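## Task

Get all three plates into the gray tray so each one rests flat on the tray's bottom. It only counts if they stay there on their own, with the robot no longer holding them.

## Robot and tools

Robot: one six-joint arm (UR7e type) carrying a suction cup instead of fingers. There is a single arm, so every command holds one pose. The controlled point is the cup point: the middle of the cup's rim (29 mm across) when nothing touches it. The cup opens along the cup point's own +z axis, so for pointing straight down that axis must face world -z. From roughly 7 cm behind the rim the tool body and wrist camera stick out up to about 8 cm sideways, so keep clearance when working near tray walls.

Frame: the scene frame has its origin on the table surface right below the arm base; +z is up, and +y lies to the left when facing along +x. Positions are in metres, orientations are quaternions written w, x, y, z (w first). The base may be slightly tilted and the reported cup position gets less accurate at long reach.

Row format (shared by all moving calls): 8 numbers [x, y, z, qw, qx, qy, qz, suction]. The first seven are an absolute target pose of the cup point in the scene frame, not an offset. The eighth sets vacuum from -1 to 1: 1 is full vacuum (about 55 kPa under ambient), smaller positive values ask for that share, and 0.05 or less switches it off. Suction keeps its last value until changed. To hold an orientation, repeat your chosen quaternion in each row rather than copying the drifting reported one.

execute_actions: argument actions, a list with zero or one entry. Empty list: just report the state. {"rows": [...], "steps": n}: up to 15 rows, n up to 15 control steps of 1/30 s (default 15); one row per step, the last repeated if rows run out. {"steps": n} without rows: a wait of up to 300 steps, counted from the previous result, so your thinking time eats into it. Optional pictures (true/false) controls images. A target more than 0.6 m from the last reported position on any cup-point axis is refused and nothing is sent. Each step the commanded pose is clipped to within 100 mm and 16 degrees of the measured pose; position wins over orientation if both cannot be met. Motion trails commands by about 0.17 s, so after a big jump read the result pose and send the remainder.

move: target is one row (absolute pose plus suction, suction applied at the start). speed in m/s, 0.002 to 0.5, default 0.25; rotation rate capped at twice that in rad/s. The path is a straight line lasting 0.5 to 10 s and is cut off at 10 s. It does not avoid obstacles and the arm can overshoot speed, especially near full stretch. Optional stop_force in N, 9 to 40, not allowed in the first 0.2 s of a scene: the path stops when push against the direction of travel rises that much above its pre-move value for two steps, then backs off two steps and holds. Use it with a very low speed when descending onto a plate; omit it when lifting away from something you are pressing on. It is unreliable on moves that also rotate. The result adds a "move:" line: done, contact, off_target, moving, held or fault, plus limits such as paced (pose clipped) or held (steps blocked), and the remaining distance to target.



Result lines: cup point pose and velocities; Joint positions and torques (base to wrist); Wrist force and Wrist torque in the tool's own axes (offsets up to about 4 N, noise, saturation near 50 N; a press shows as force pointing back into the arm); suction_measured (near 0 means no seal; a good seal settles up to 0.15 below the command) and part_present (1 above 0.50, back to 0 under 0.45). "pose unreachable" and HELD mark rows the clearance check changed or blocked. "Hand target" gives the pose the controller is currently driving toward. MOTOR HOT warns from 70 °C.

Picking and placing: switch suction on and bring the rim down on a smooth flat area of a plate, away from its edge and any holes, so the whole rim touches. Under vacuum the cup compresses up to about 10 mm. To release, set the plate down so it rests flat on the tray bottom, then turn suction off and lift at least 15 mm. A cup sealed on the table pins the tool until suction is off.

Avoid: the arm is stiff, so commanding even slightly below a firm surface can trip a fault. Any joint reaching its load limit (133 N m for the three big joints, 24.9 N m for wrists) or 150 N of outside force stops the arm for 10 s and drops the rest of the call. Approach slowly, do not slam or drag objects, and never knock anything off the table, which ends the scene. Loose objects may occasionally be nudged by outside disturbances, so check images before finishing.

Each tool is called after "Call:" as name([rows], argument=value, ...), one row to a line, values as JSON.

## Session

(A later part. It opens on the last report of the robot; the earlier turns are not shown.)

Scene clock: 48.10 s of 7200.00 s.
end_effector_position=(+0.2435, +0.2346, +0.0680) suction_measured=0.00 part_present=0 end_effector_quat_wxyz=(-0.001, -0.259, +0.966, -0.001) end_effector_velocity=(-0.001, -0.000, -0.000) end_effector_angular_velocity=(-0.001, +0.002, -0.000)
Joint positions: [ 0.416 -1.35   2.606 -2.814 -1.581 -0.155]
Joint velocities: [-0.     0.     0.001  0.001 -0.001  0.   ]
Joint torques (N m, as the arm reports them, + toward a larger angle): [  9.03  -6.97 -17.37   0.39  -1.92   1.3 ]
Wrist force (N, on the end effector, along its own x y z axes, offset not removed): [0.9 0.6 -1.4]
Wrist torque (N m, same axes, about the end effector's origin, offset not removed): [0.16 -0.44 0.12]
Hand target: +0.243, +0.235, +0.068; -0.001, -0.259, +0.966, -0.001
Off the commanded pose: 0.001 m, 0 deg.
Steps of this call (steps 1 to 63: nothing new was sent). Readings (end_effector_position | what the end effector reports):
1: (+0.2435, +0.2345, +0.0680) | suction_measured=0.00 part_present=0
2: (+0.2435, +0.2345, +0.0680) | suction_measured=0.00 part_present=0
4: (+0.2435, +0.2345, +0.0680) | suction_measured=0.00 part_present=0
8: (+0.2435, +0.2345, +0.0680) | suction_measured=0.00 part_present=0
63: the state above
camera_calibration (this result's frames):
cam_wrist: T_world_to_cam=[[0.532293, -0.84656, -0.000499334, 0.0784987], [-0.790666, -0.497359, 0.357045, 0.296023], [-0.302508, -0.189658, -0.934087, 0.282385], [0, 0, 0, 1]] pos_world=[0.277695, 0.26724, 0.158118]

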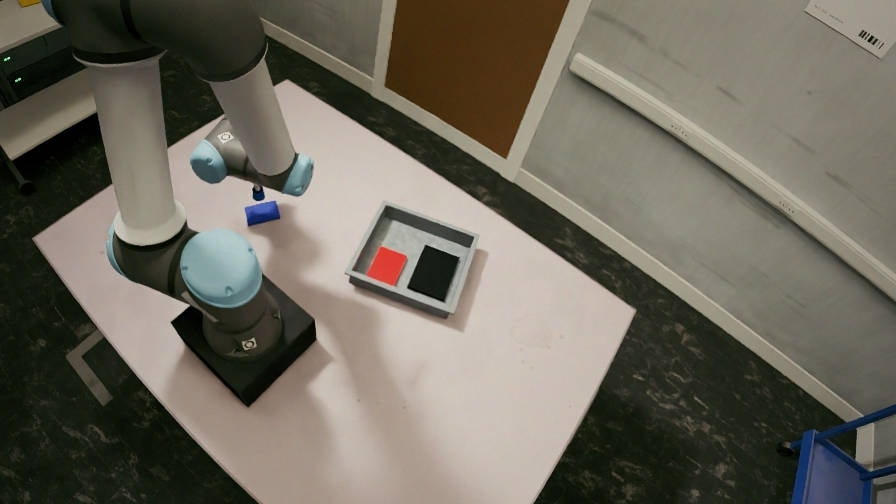

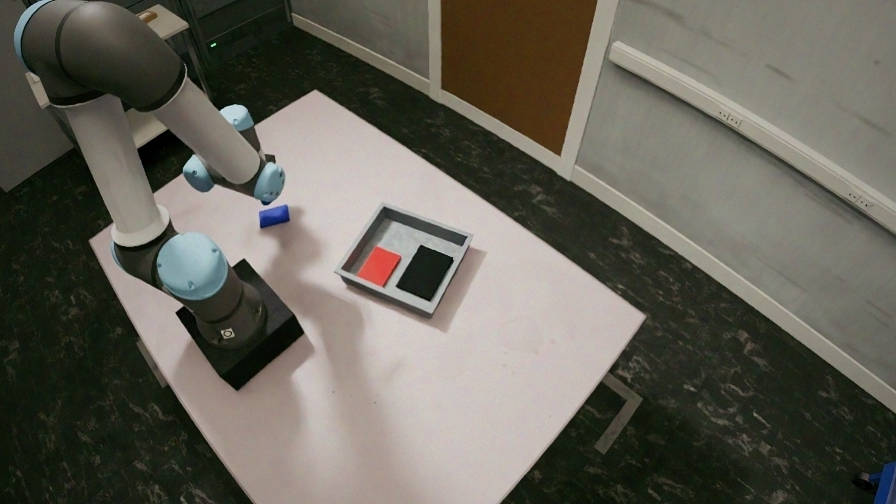

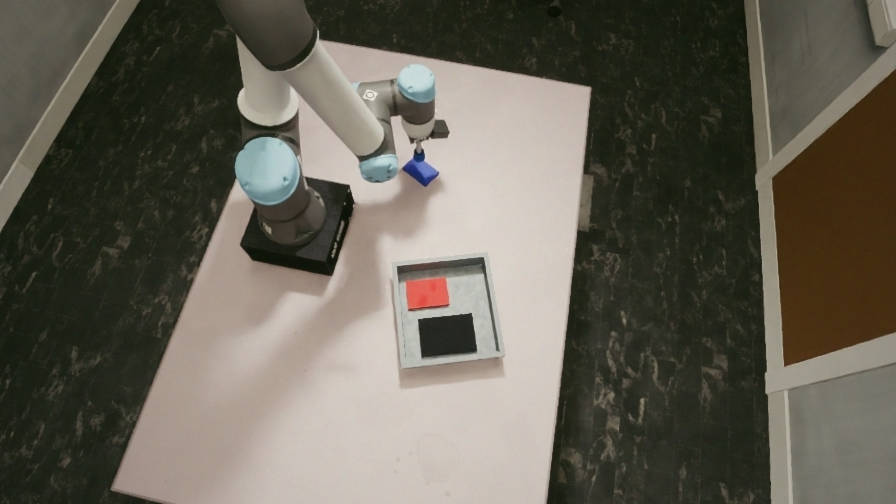

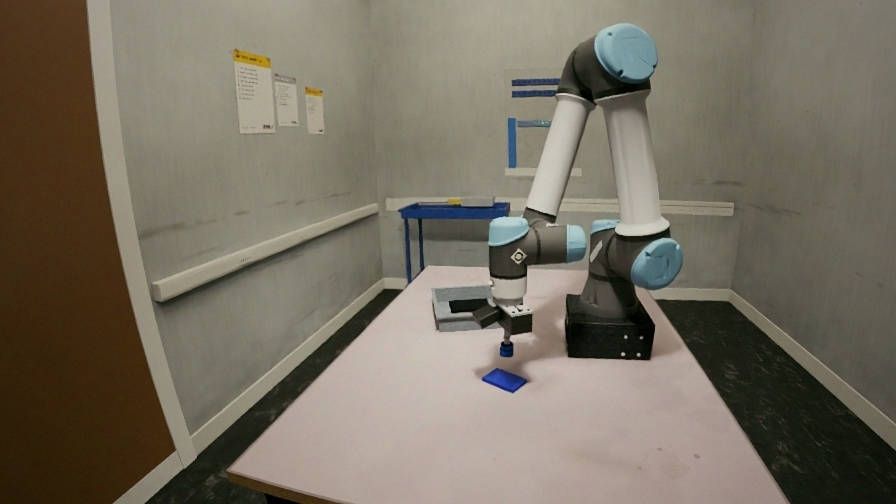

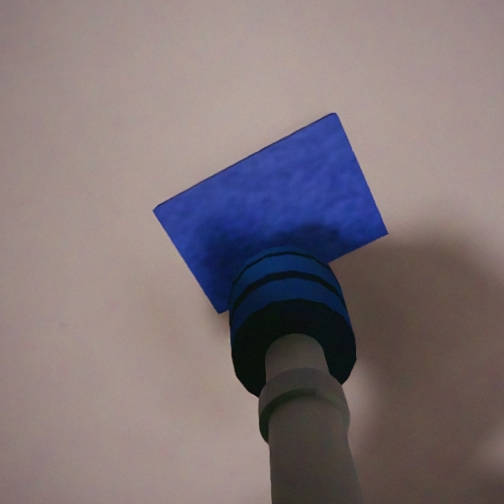

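Call:
move(target=[0.245,0.236,0.016,0,-0.2588,0.9659,0,1], speed=0.1)

Call:
move(target=[0.245,0.236,0.004,0,-0.2588,0.9659,0,1], speed=0.012, stop_force=10)

Scene clock: 50.10 s of 7200.00 s.
end_effector_position=(+0.2449, +0.2360, +0.0162) suction_measured=0.00 part_present=0 end_effector_quat_wxyz=(-0.000, -0.259, +0.966, -0.000) end_effector_velocity=(+0.002, +0.001, -0.001) end_effector_angular_velocity=(+0.003, -0.004, -0.000)
Joint positions: [ 0.417 -1.112  2.613 -3.062 -1.58  -0.155]
Joint velocities: [-0.     0.009 -0.002 -0.013  0.001  0.   ]
Joint torques (N m, as the arm reports them, + toward a larger angle): [  9.22 -10.91 -12.25  -4.97   2.39   1.5 ]
Wrist force (N, on the end effector, along its own x y z axes, offset not removed): [1.5 -3.4 -1.5]
Wrist torque (N m, same axes, about the end effector's origin, offset not removed): [-0.48 -0.44 -0.03]
Hand target: +0.245, +0.236, +0.016; -0.000, -0.259, +0.966, -0.000
Off the commanded pose: 0.000 m, 0 deg.
move: done
camera_calibration (this result's frames):
cam_wrist: T_world_to_cam=[[0.532304, -0.846553, -0.000939015, 0.0788935], [-0.791205, -0.497896, 0.355097, 0.316668], [-0.301076, -0.188277, -0.934829, 0.234024], [0, 0, 0, 1]] pos_world=[0.279013, 0.268516, 0.106399]

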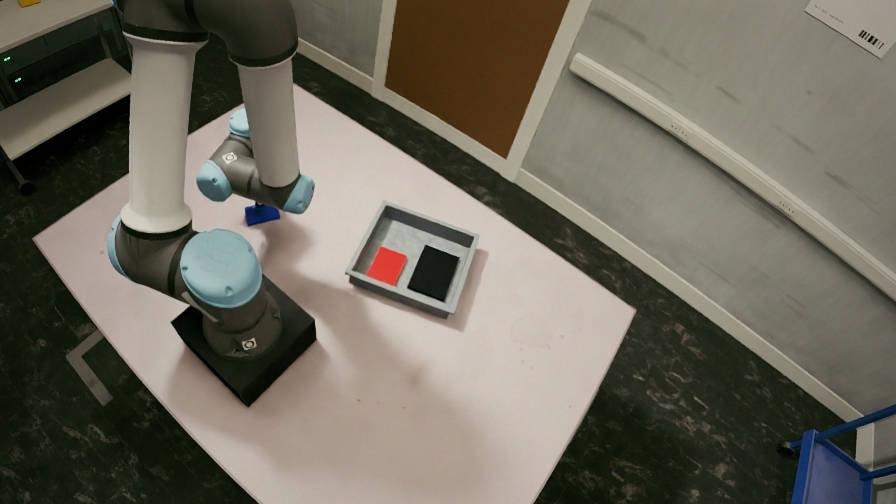

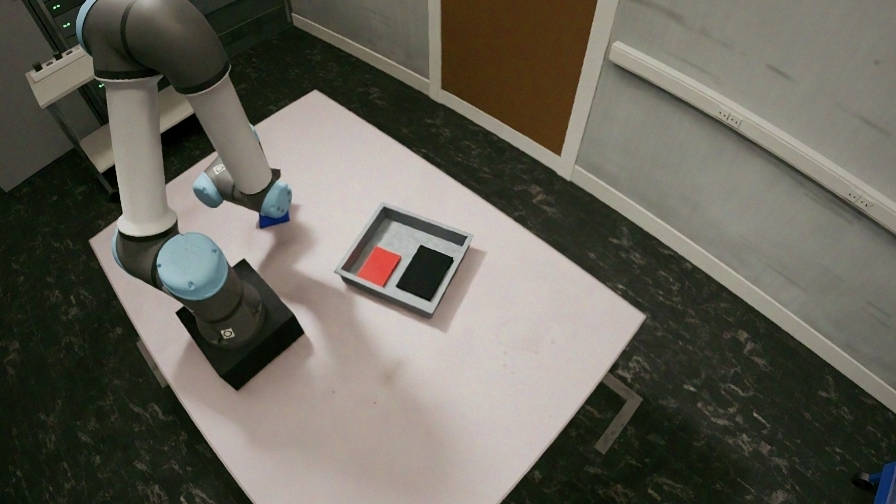

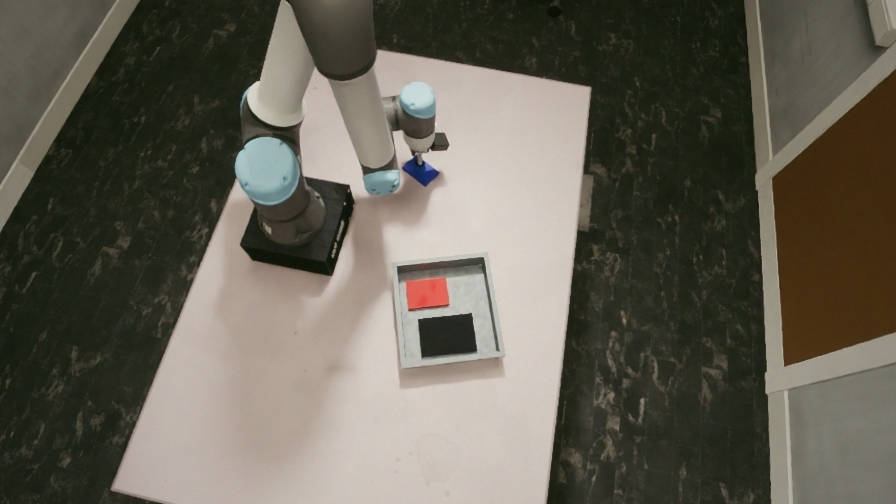

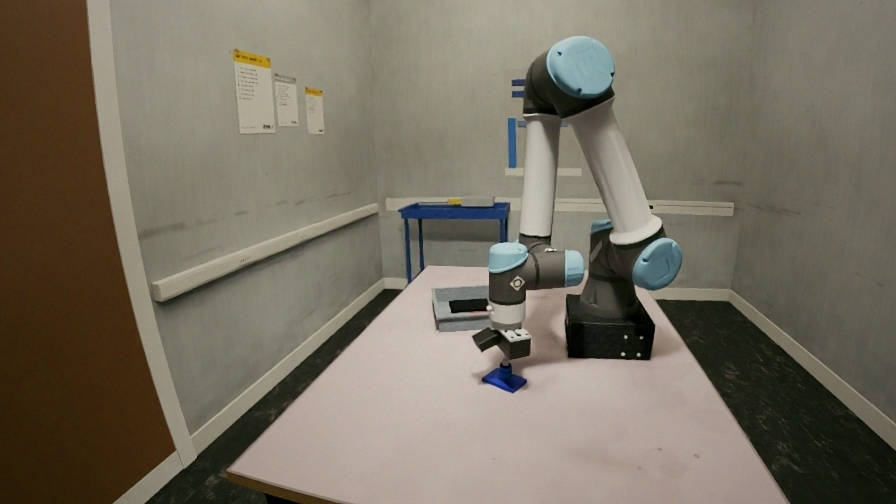

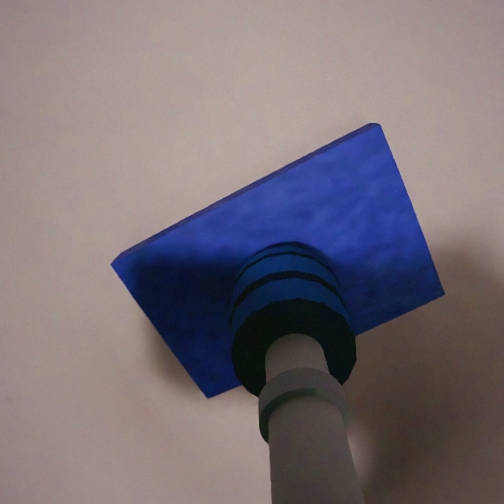

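Scene clock: 51.33 s of 7200.00 s.
end_effector_position=(+0.2450, +0.2360, +0.0042) suction_measured=0.81 part_present=1 end_effector_quat_wxyz=(-0.000, -0.259, +0.966, -0.000) end_effector_velocity=(+0.000, -0.000, -0.002) end_effector_angular_velocity=(-0.001, -0.001, +0.000)
Joint positions: [ 0.416 -1.056  2.611 -3.116 -1.58  -0.155]
Joint velocities: [ 0.     0.009 -0.    -0.009 -0.002  0.   ]
Joint torques (N m, as the arm reports them, + toward a larger angle): [ -4.93 -11.61 -12.59  -4.92   2.02  -2.04]
Wrist force (N, on the end effector, along its own x y z axes, offset not removed): [1.4 -2.7 -4.4]
Wrist torque (N m, same axes, about the end effector's origin, offset not removed): [-0.35 -0.20 0.12]
Hand target: +0.245, +0.236, +0.004; -0.000, -0.259, +0.966, -0.000
Off the commanded pose: 0.000 m, 0 deg.
move: done
camera_calibration (this result's frames):
cam_wrist: T_world_to_cam=[[0.5323, -0.846555, -0.000918348, 0.0788811], [-0.791255, -0.497913, 0.354963, 0.321019], [-0.300953, -0.18822, -0.93488, 0.222777], [0, 0, 0, 1]] pos_world=[0.279065, 0.268548, 0.0943921]

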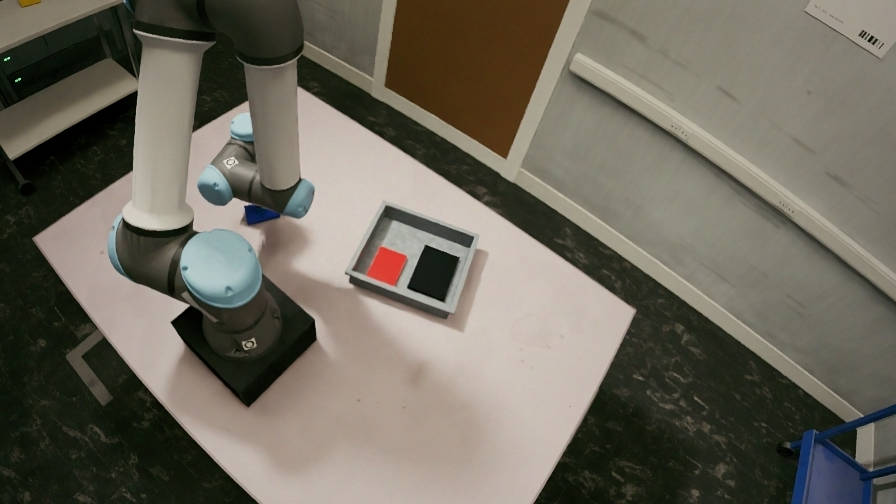

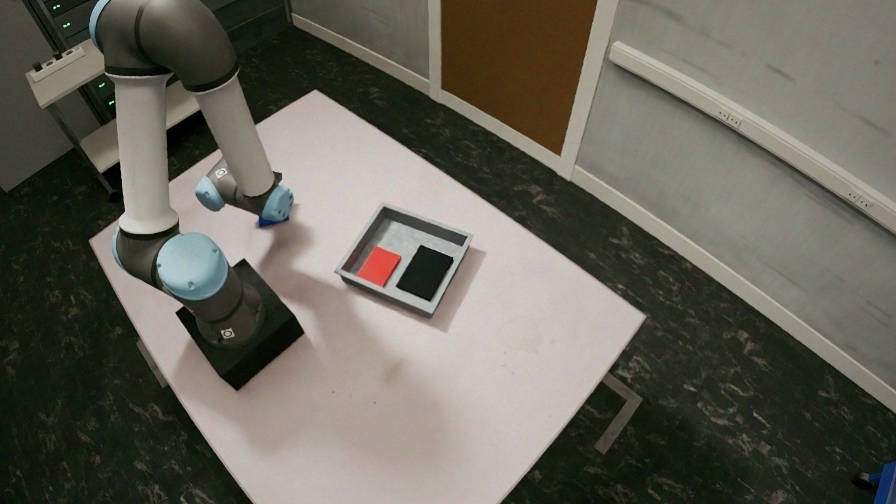

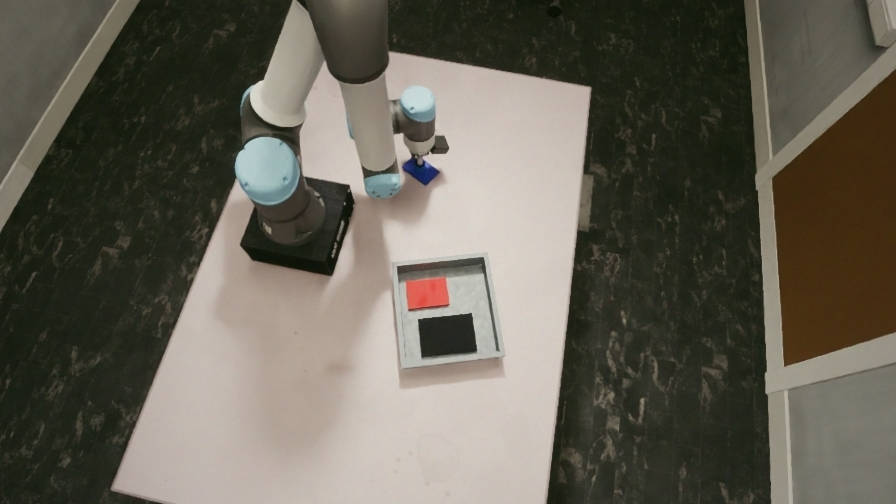

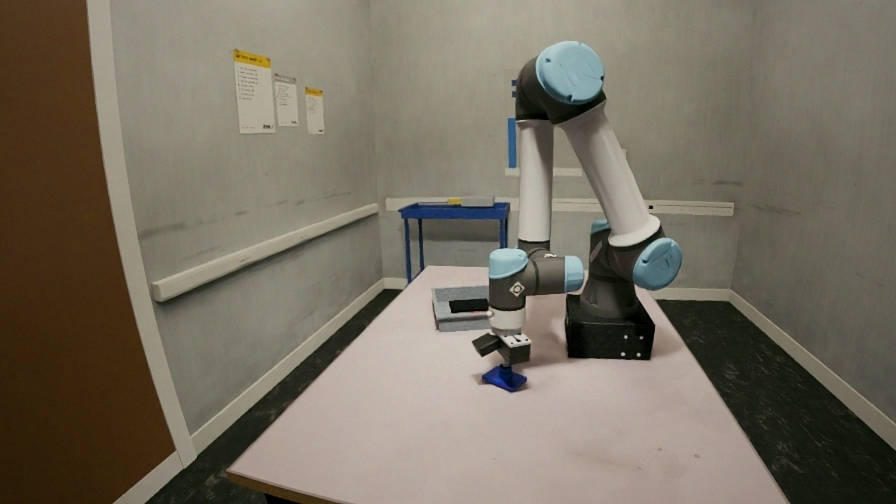

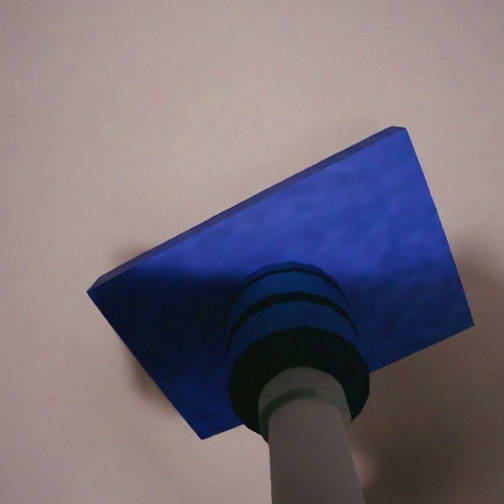

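Call:
move(target=[0.29,0.16,0.078,0,-0.1736,0.9848,0,1], speed=0.15)

Call:
move(target=[0.421,-0.061,0.075,0,0.1132,0.9936,0,1], speed=0.25)

Scene clock: 53.17 s of 7200.00 s.
end_effector_position=(+0.2901, +0.1603, +0.0779) suction_measured=0.98 part_present=1 end_effector_quat_wxyz=(+0.000, -0.174, +0.985, +0.000) end_effector_velocity=(+0.000, -0.001, +0.001) end_effector_angular_velocity=(-0.001, +0.003, -0.002)
Joint positions: [ 0.147 -1.407  2.621 -2.778 -1.582 -0.25 ]
Joint velocities: [-0.004 -0.006 -0.001  0.01  -0.001 -0.002]
Joint torques (N m, as the arm reports them, + toward a larger angle): [ -4.61 -25.85 -17.48   0.37   2.38  -1.95]
Wrist force (N, on the end effector, along its own x y z axes, offset not removed): [-0.3 0.3 -3.2]
Wrist torque (N m, same axes, about the end effector's origin, offset not removed): [0.16 -0.16 0.04]
Hand target: +0.290, +0.160, +0.078; +0.000, -0.174, +0.985, +0.000
Off the commanded pose: 0.000 m, 0 deg.
move: done
camera_calibration (this result's frames):
cam_wrist: T_world_to_cam=[[0.377281, -0.926098, -0.0012645, 0.0485788], [-0.865818, -0.353208, 0.354404, 0.291294], [-0.32866, -0.132615, -0.935091, 0.290117], [0, 0, 0, 1]] pos_world=[0.32923, 0.18635, 0.168112]

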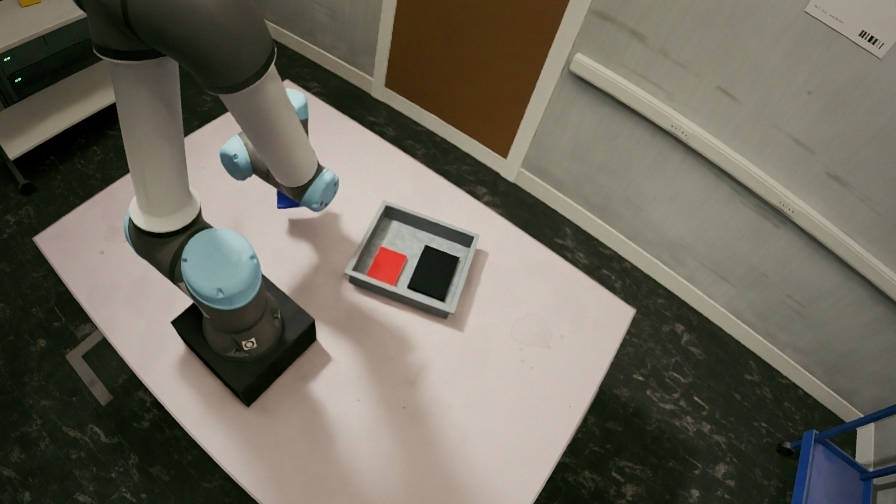

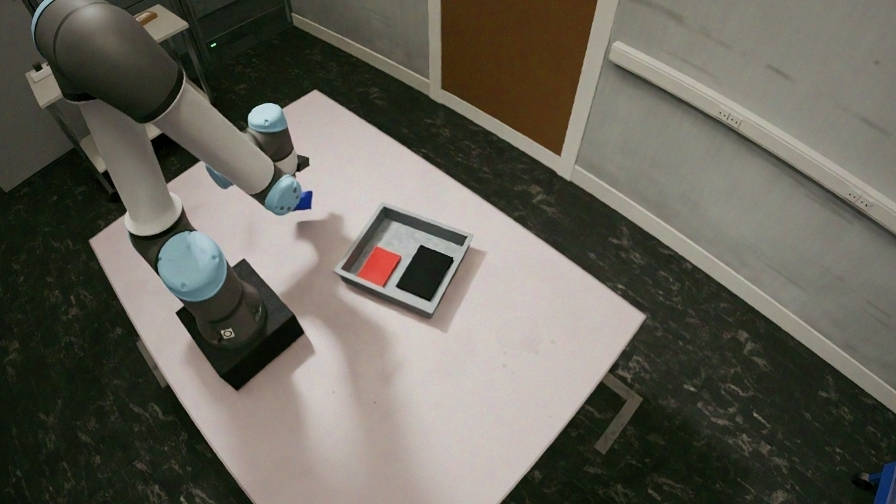

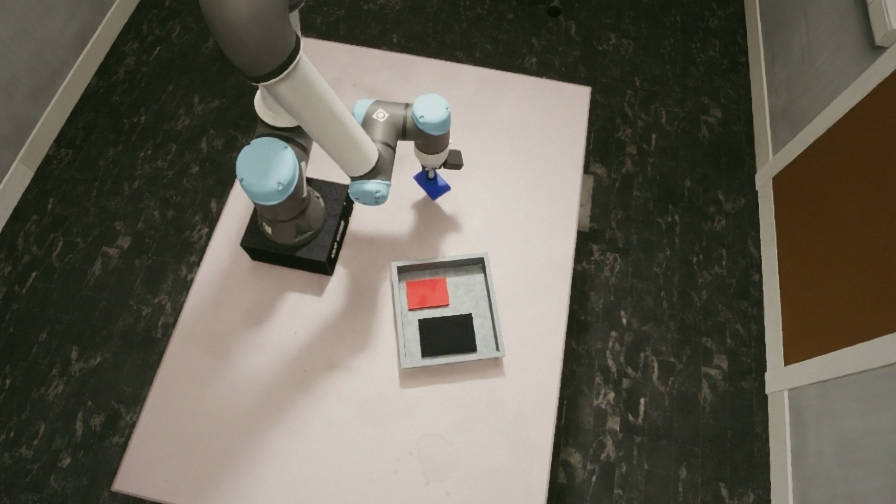

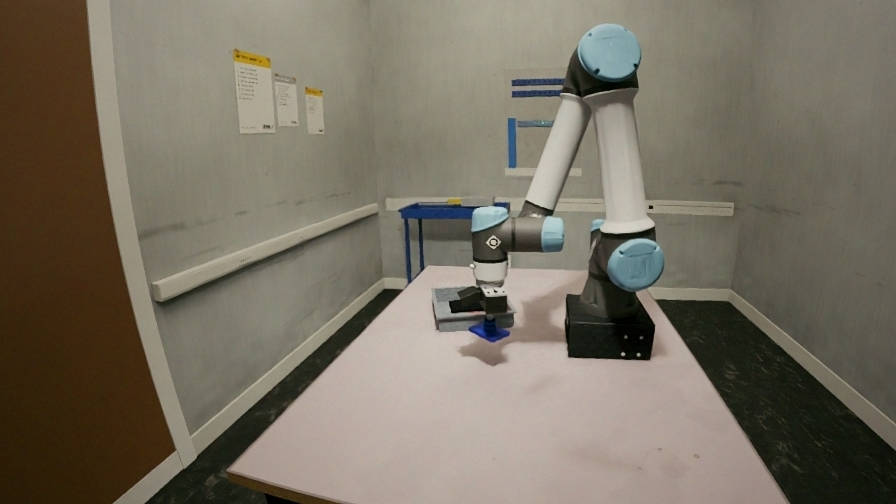

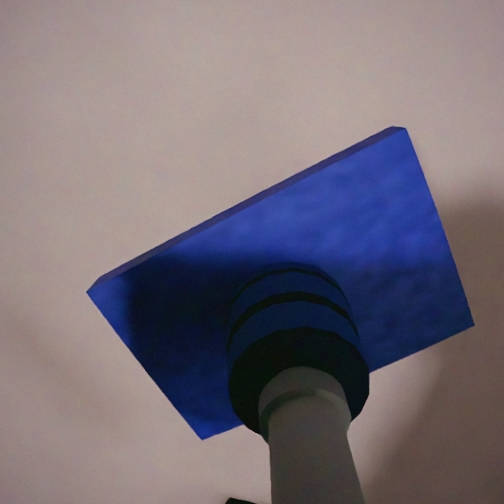

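Scene clock: 54.87 s of 7200.00 s.
end_effector_position=(+0.4212, -0.0606, +0.0750) suction_measured=0.99 part_present=1 end_effector_quat_wxyz=(+0.000, +0.113, +0.994, +0.000) end_effector_velocity=(+0.001, -0.001, -0.000) end_effector_angular_velocity=(+0.000, +0.000, -0.003)
Joint positions: [-0.407 -1.249  2.369 -2.692 -1.583 -0.228]
Joint velocities: [-0.001  0.003 -0.004  0.001  0.     0.002]
Joint torques (N m, as the arm reports them, + toward a larger angle): [ -5.52 -14.23 -20.56   0.65   2.1    1.47]
Wrist force (N, on the end effector, along its own x y z axes, offset not removed): [-0.5 0.9 -4.6]
Wrist torque (N m, same axes, about the end effector's origin, offset not removed): [0.26 -0.11 0.01]
Hand target: +0.421, -0.061, +0.075; +0.000, +0.113, +0.994, +0.000
Off the commanded pose: 0.000 m, 0 deg.
move: done
camera_calibration (this result's frames):
cam_wrist: T_world_to_cam=[[-0.187739, -0.982217, -0.001927, 0.0291912], [-0.918692, 0.174902, 0.35414, 0.382156], [-0.347505, 0.0682562, -0.93519, 0.321377], [0, 0, 0, 1]] pos_world=[0.468244, -0.0601037, 0.165268]

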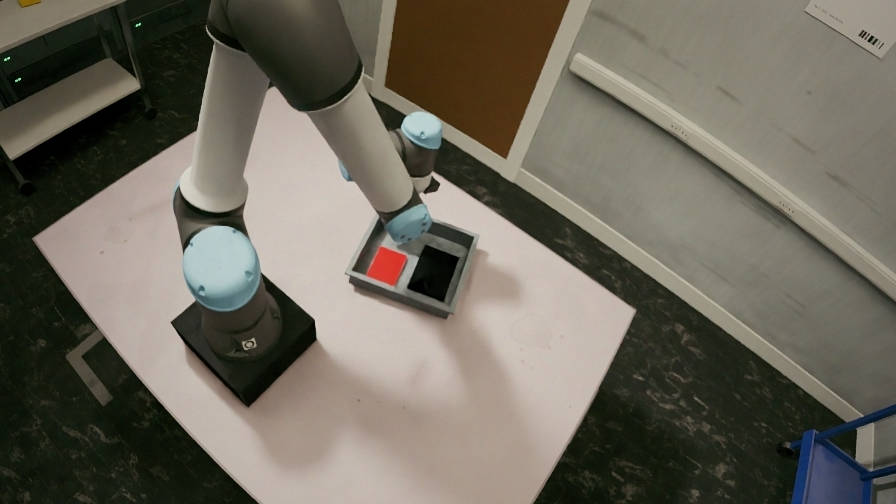

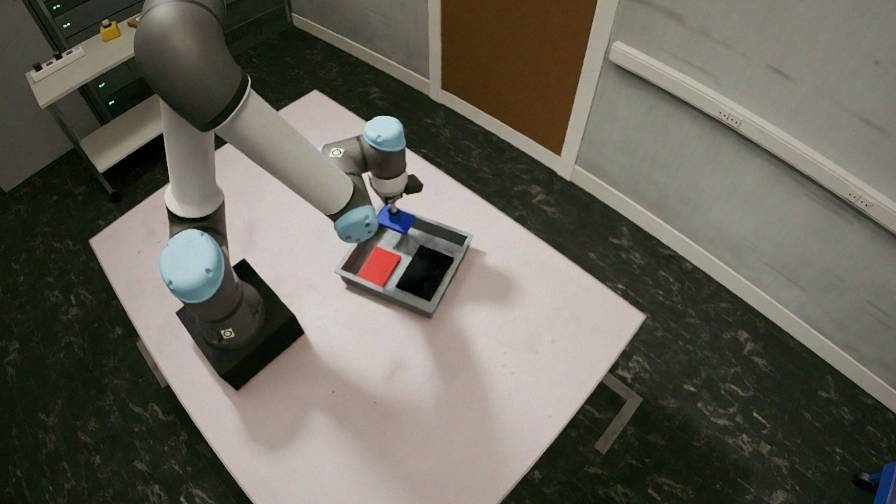

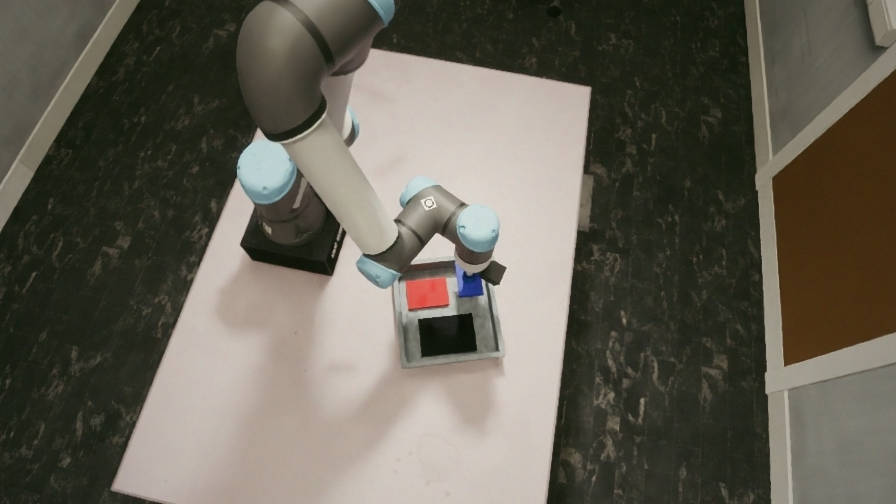

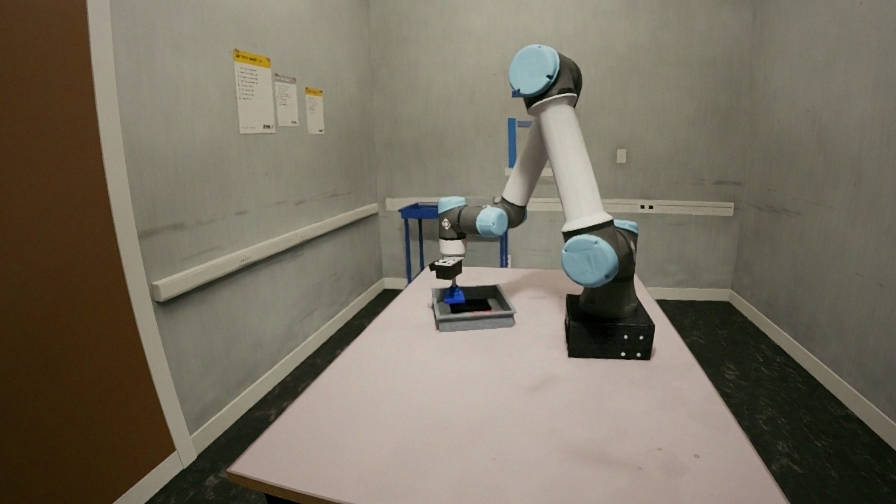

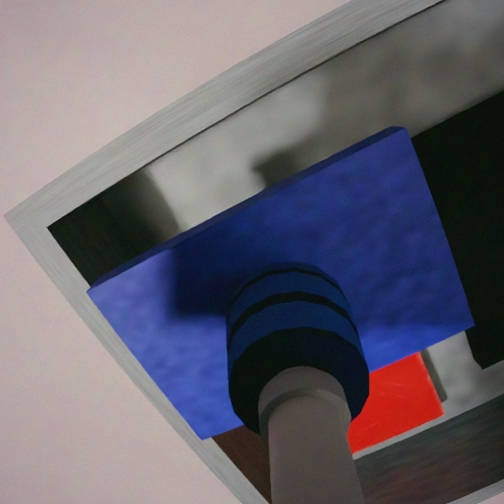

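Call:
move(target=[0.422,-0.064,0.007,0,0.1132,0.9936,0,1], speed=0.1)

Call:
move(target=[0.422,-0.064,-0.003,0,0.1132,0.9936,0,1], speed=0.004, stop_force=9)

Scene clock: 60.50 s of 7200.00 s.
end_effector_position=(+0.4220, -0.0640, +0.0072) suction_measured=0.99 part_present=1 end_effector_quat_wxyz=(-0.000, +0.113, +0.994, +0.000) end_effector_velocity=(-0.000, -0.000, -0.002) end_effector_angular_velocity=(-0.001, +0.001, +0.000)
Joint positions: [-0.415 -1.031  2.376 -2.915 -1.585 -0.236]
Joint velocities: [-0.     0.005 -0.    -0.004 -0.001 -0.   ]
Joint torques (N m, as the arm reports them, + toward a larger angle): [ -5.54 -19.96 -16.29  -5.08  -2.    -2.06]
Wrist force (N, on the end effector, along its own x y z axes, offset not removed): [0.4 1.3 -4.6]
Wrist torque (N m, same axes, about the end effector's origin, offset not removed): [0.16 -0.16 0.18]
Hand target: +0.422, -0.064, +0.007; +0.000, +0.113, +0.994, +0.000
Off the commanded pose: 0.000 m, 0 deg.
move: done
camera_calibration (this result's frames):
cam_wrist: T_world_to_cam=[[-0.188015, -0.982166, -0.000936252, 0.0260134], [-0.918274, 0.175445, 0.354954, 0.407292], [-0.348459, 0.0675963, -0.934883, 0.258774], [0, 0, 0, 1]] pos_world=[0.469069, -0.0634003, 0.0973779]

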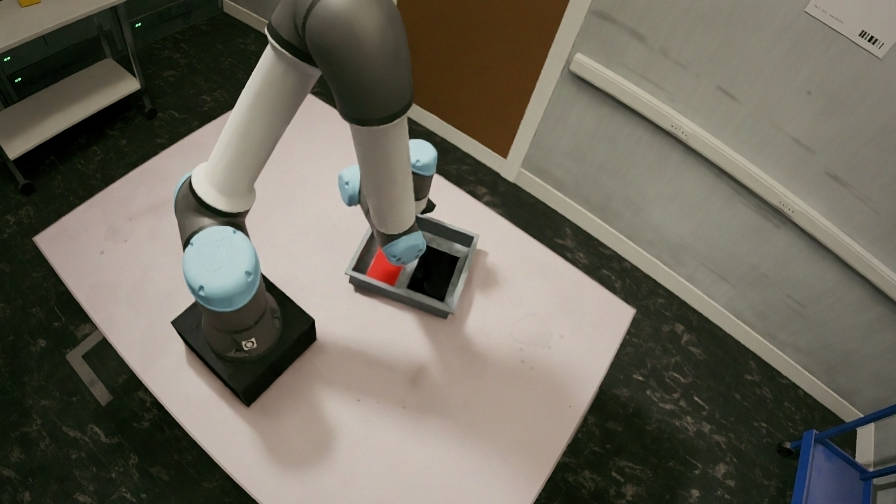

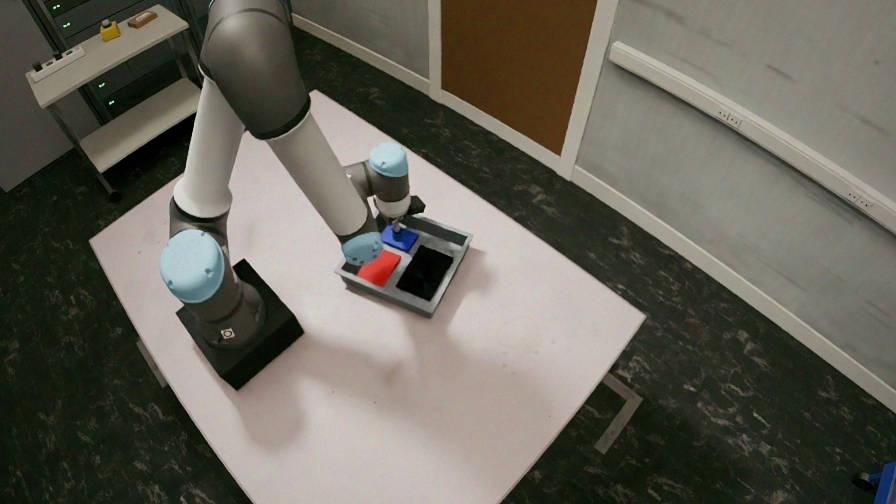

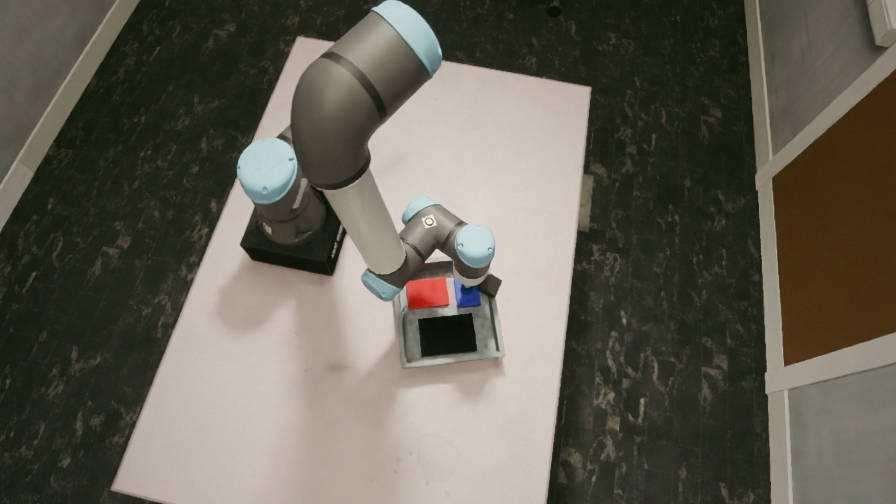

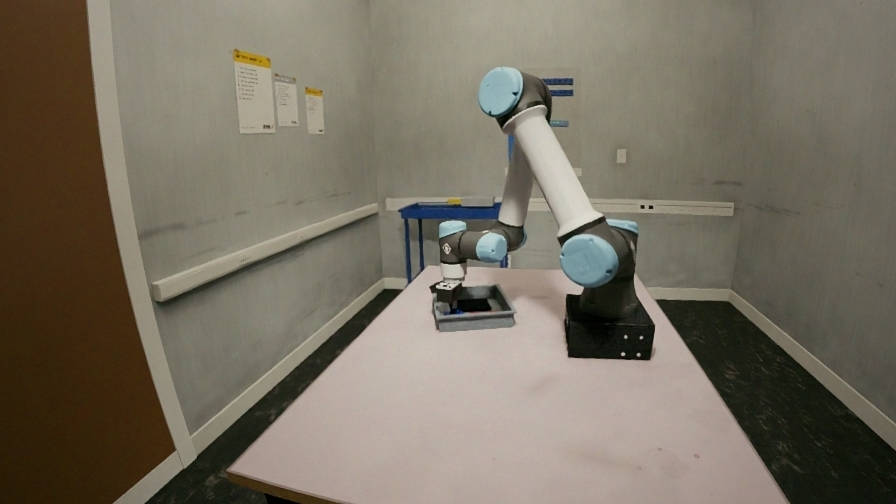

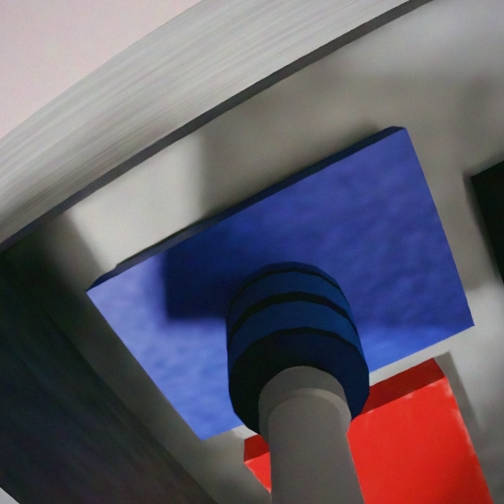

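Scene clock: 62.27 s of 7200.00 s.
end_effector_position=(+0.4220, -0.0640, +0.0016) suction_measured=1.00 part_present=1 end_effector_quat_wxyz=(+0.000, +0.113, +0.994, -0.000) end_effector_velocity=(-0.000, +0.000, +0.001) end_effector_angular_velocity=(+0.001, +0.002, +0.000)
Joint positions: [-0.415 -1.013  2.375 -2.933 -1.585 -0.236]
Joint velocities: [ 0.    -0.003 -0.001  0.007  0.     0.   ]
Joint torques (N m, as the arm reports them, + toward a larger angle): [ -5.27 -31.17  -9.92   1.76  -1.87  -1.66]
Wrist force (N, on the end effector, along its own x y z axes, offset not removed): [3.7 -0.2 -23.6]
Wrist torque (N m, same axes, about the end effector's origin, offset not removed): [-0.01 -0.29 -0.09]
Hand target: +0.422, -0.064, +0.002; +0.000, +0.113, +0.994, -0.000
Off the commanded pose: 0.005 m, 0 deg.
move: contact
camera_calibration (this result's frames):
cam_wrist: T_world_to_cam=[[-0.188008, -0.982167, -0.000884468, 0.0259766], [-0.918315, 0.175465, 0.354837, 0.409372], [-0.348354, 0.0675243, -0.934928, 0.253527], [0, 0, 0, 1]] pos_world=[0.469134, -0.0634366, 0.0917919]

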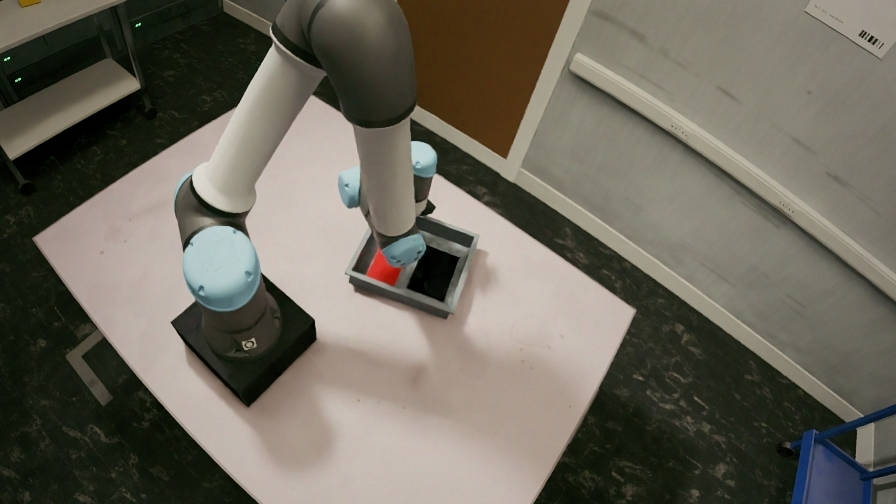

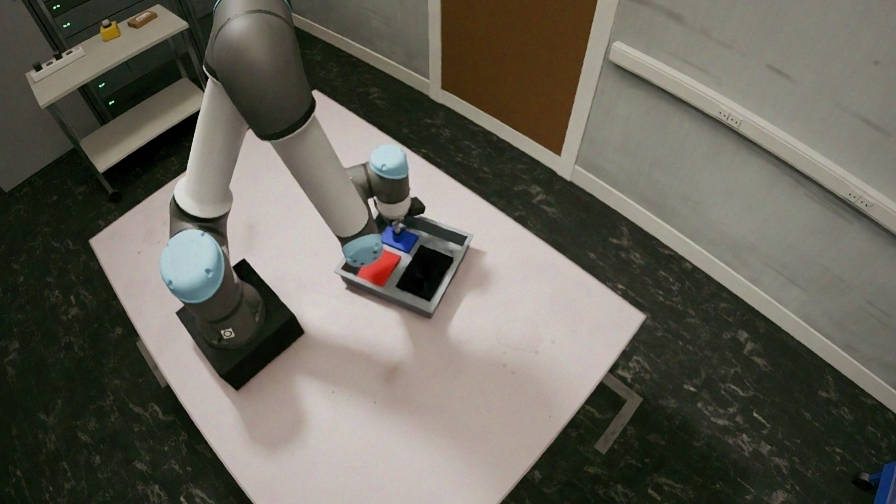

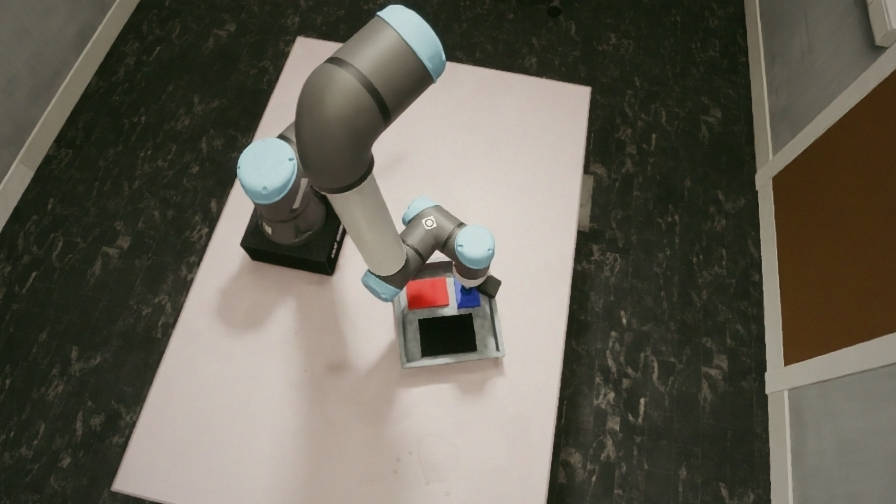

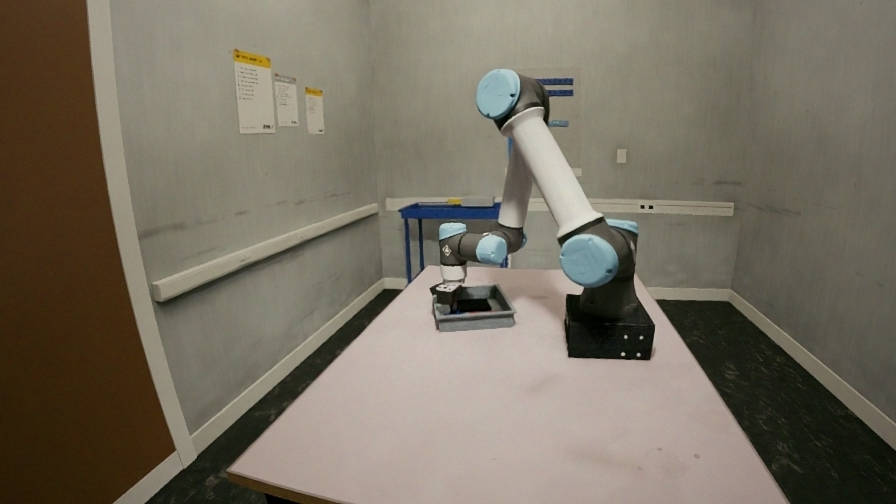

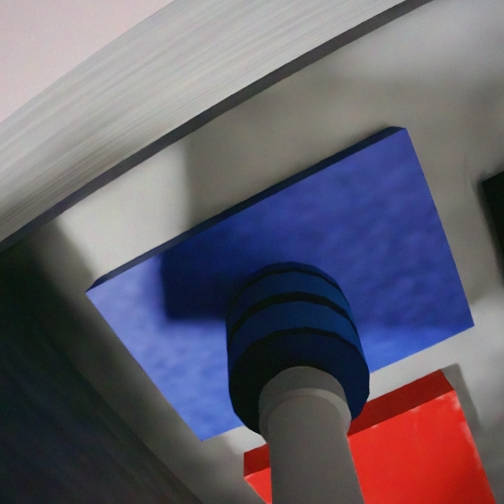

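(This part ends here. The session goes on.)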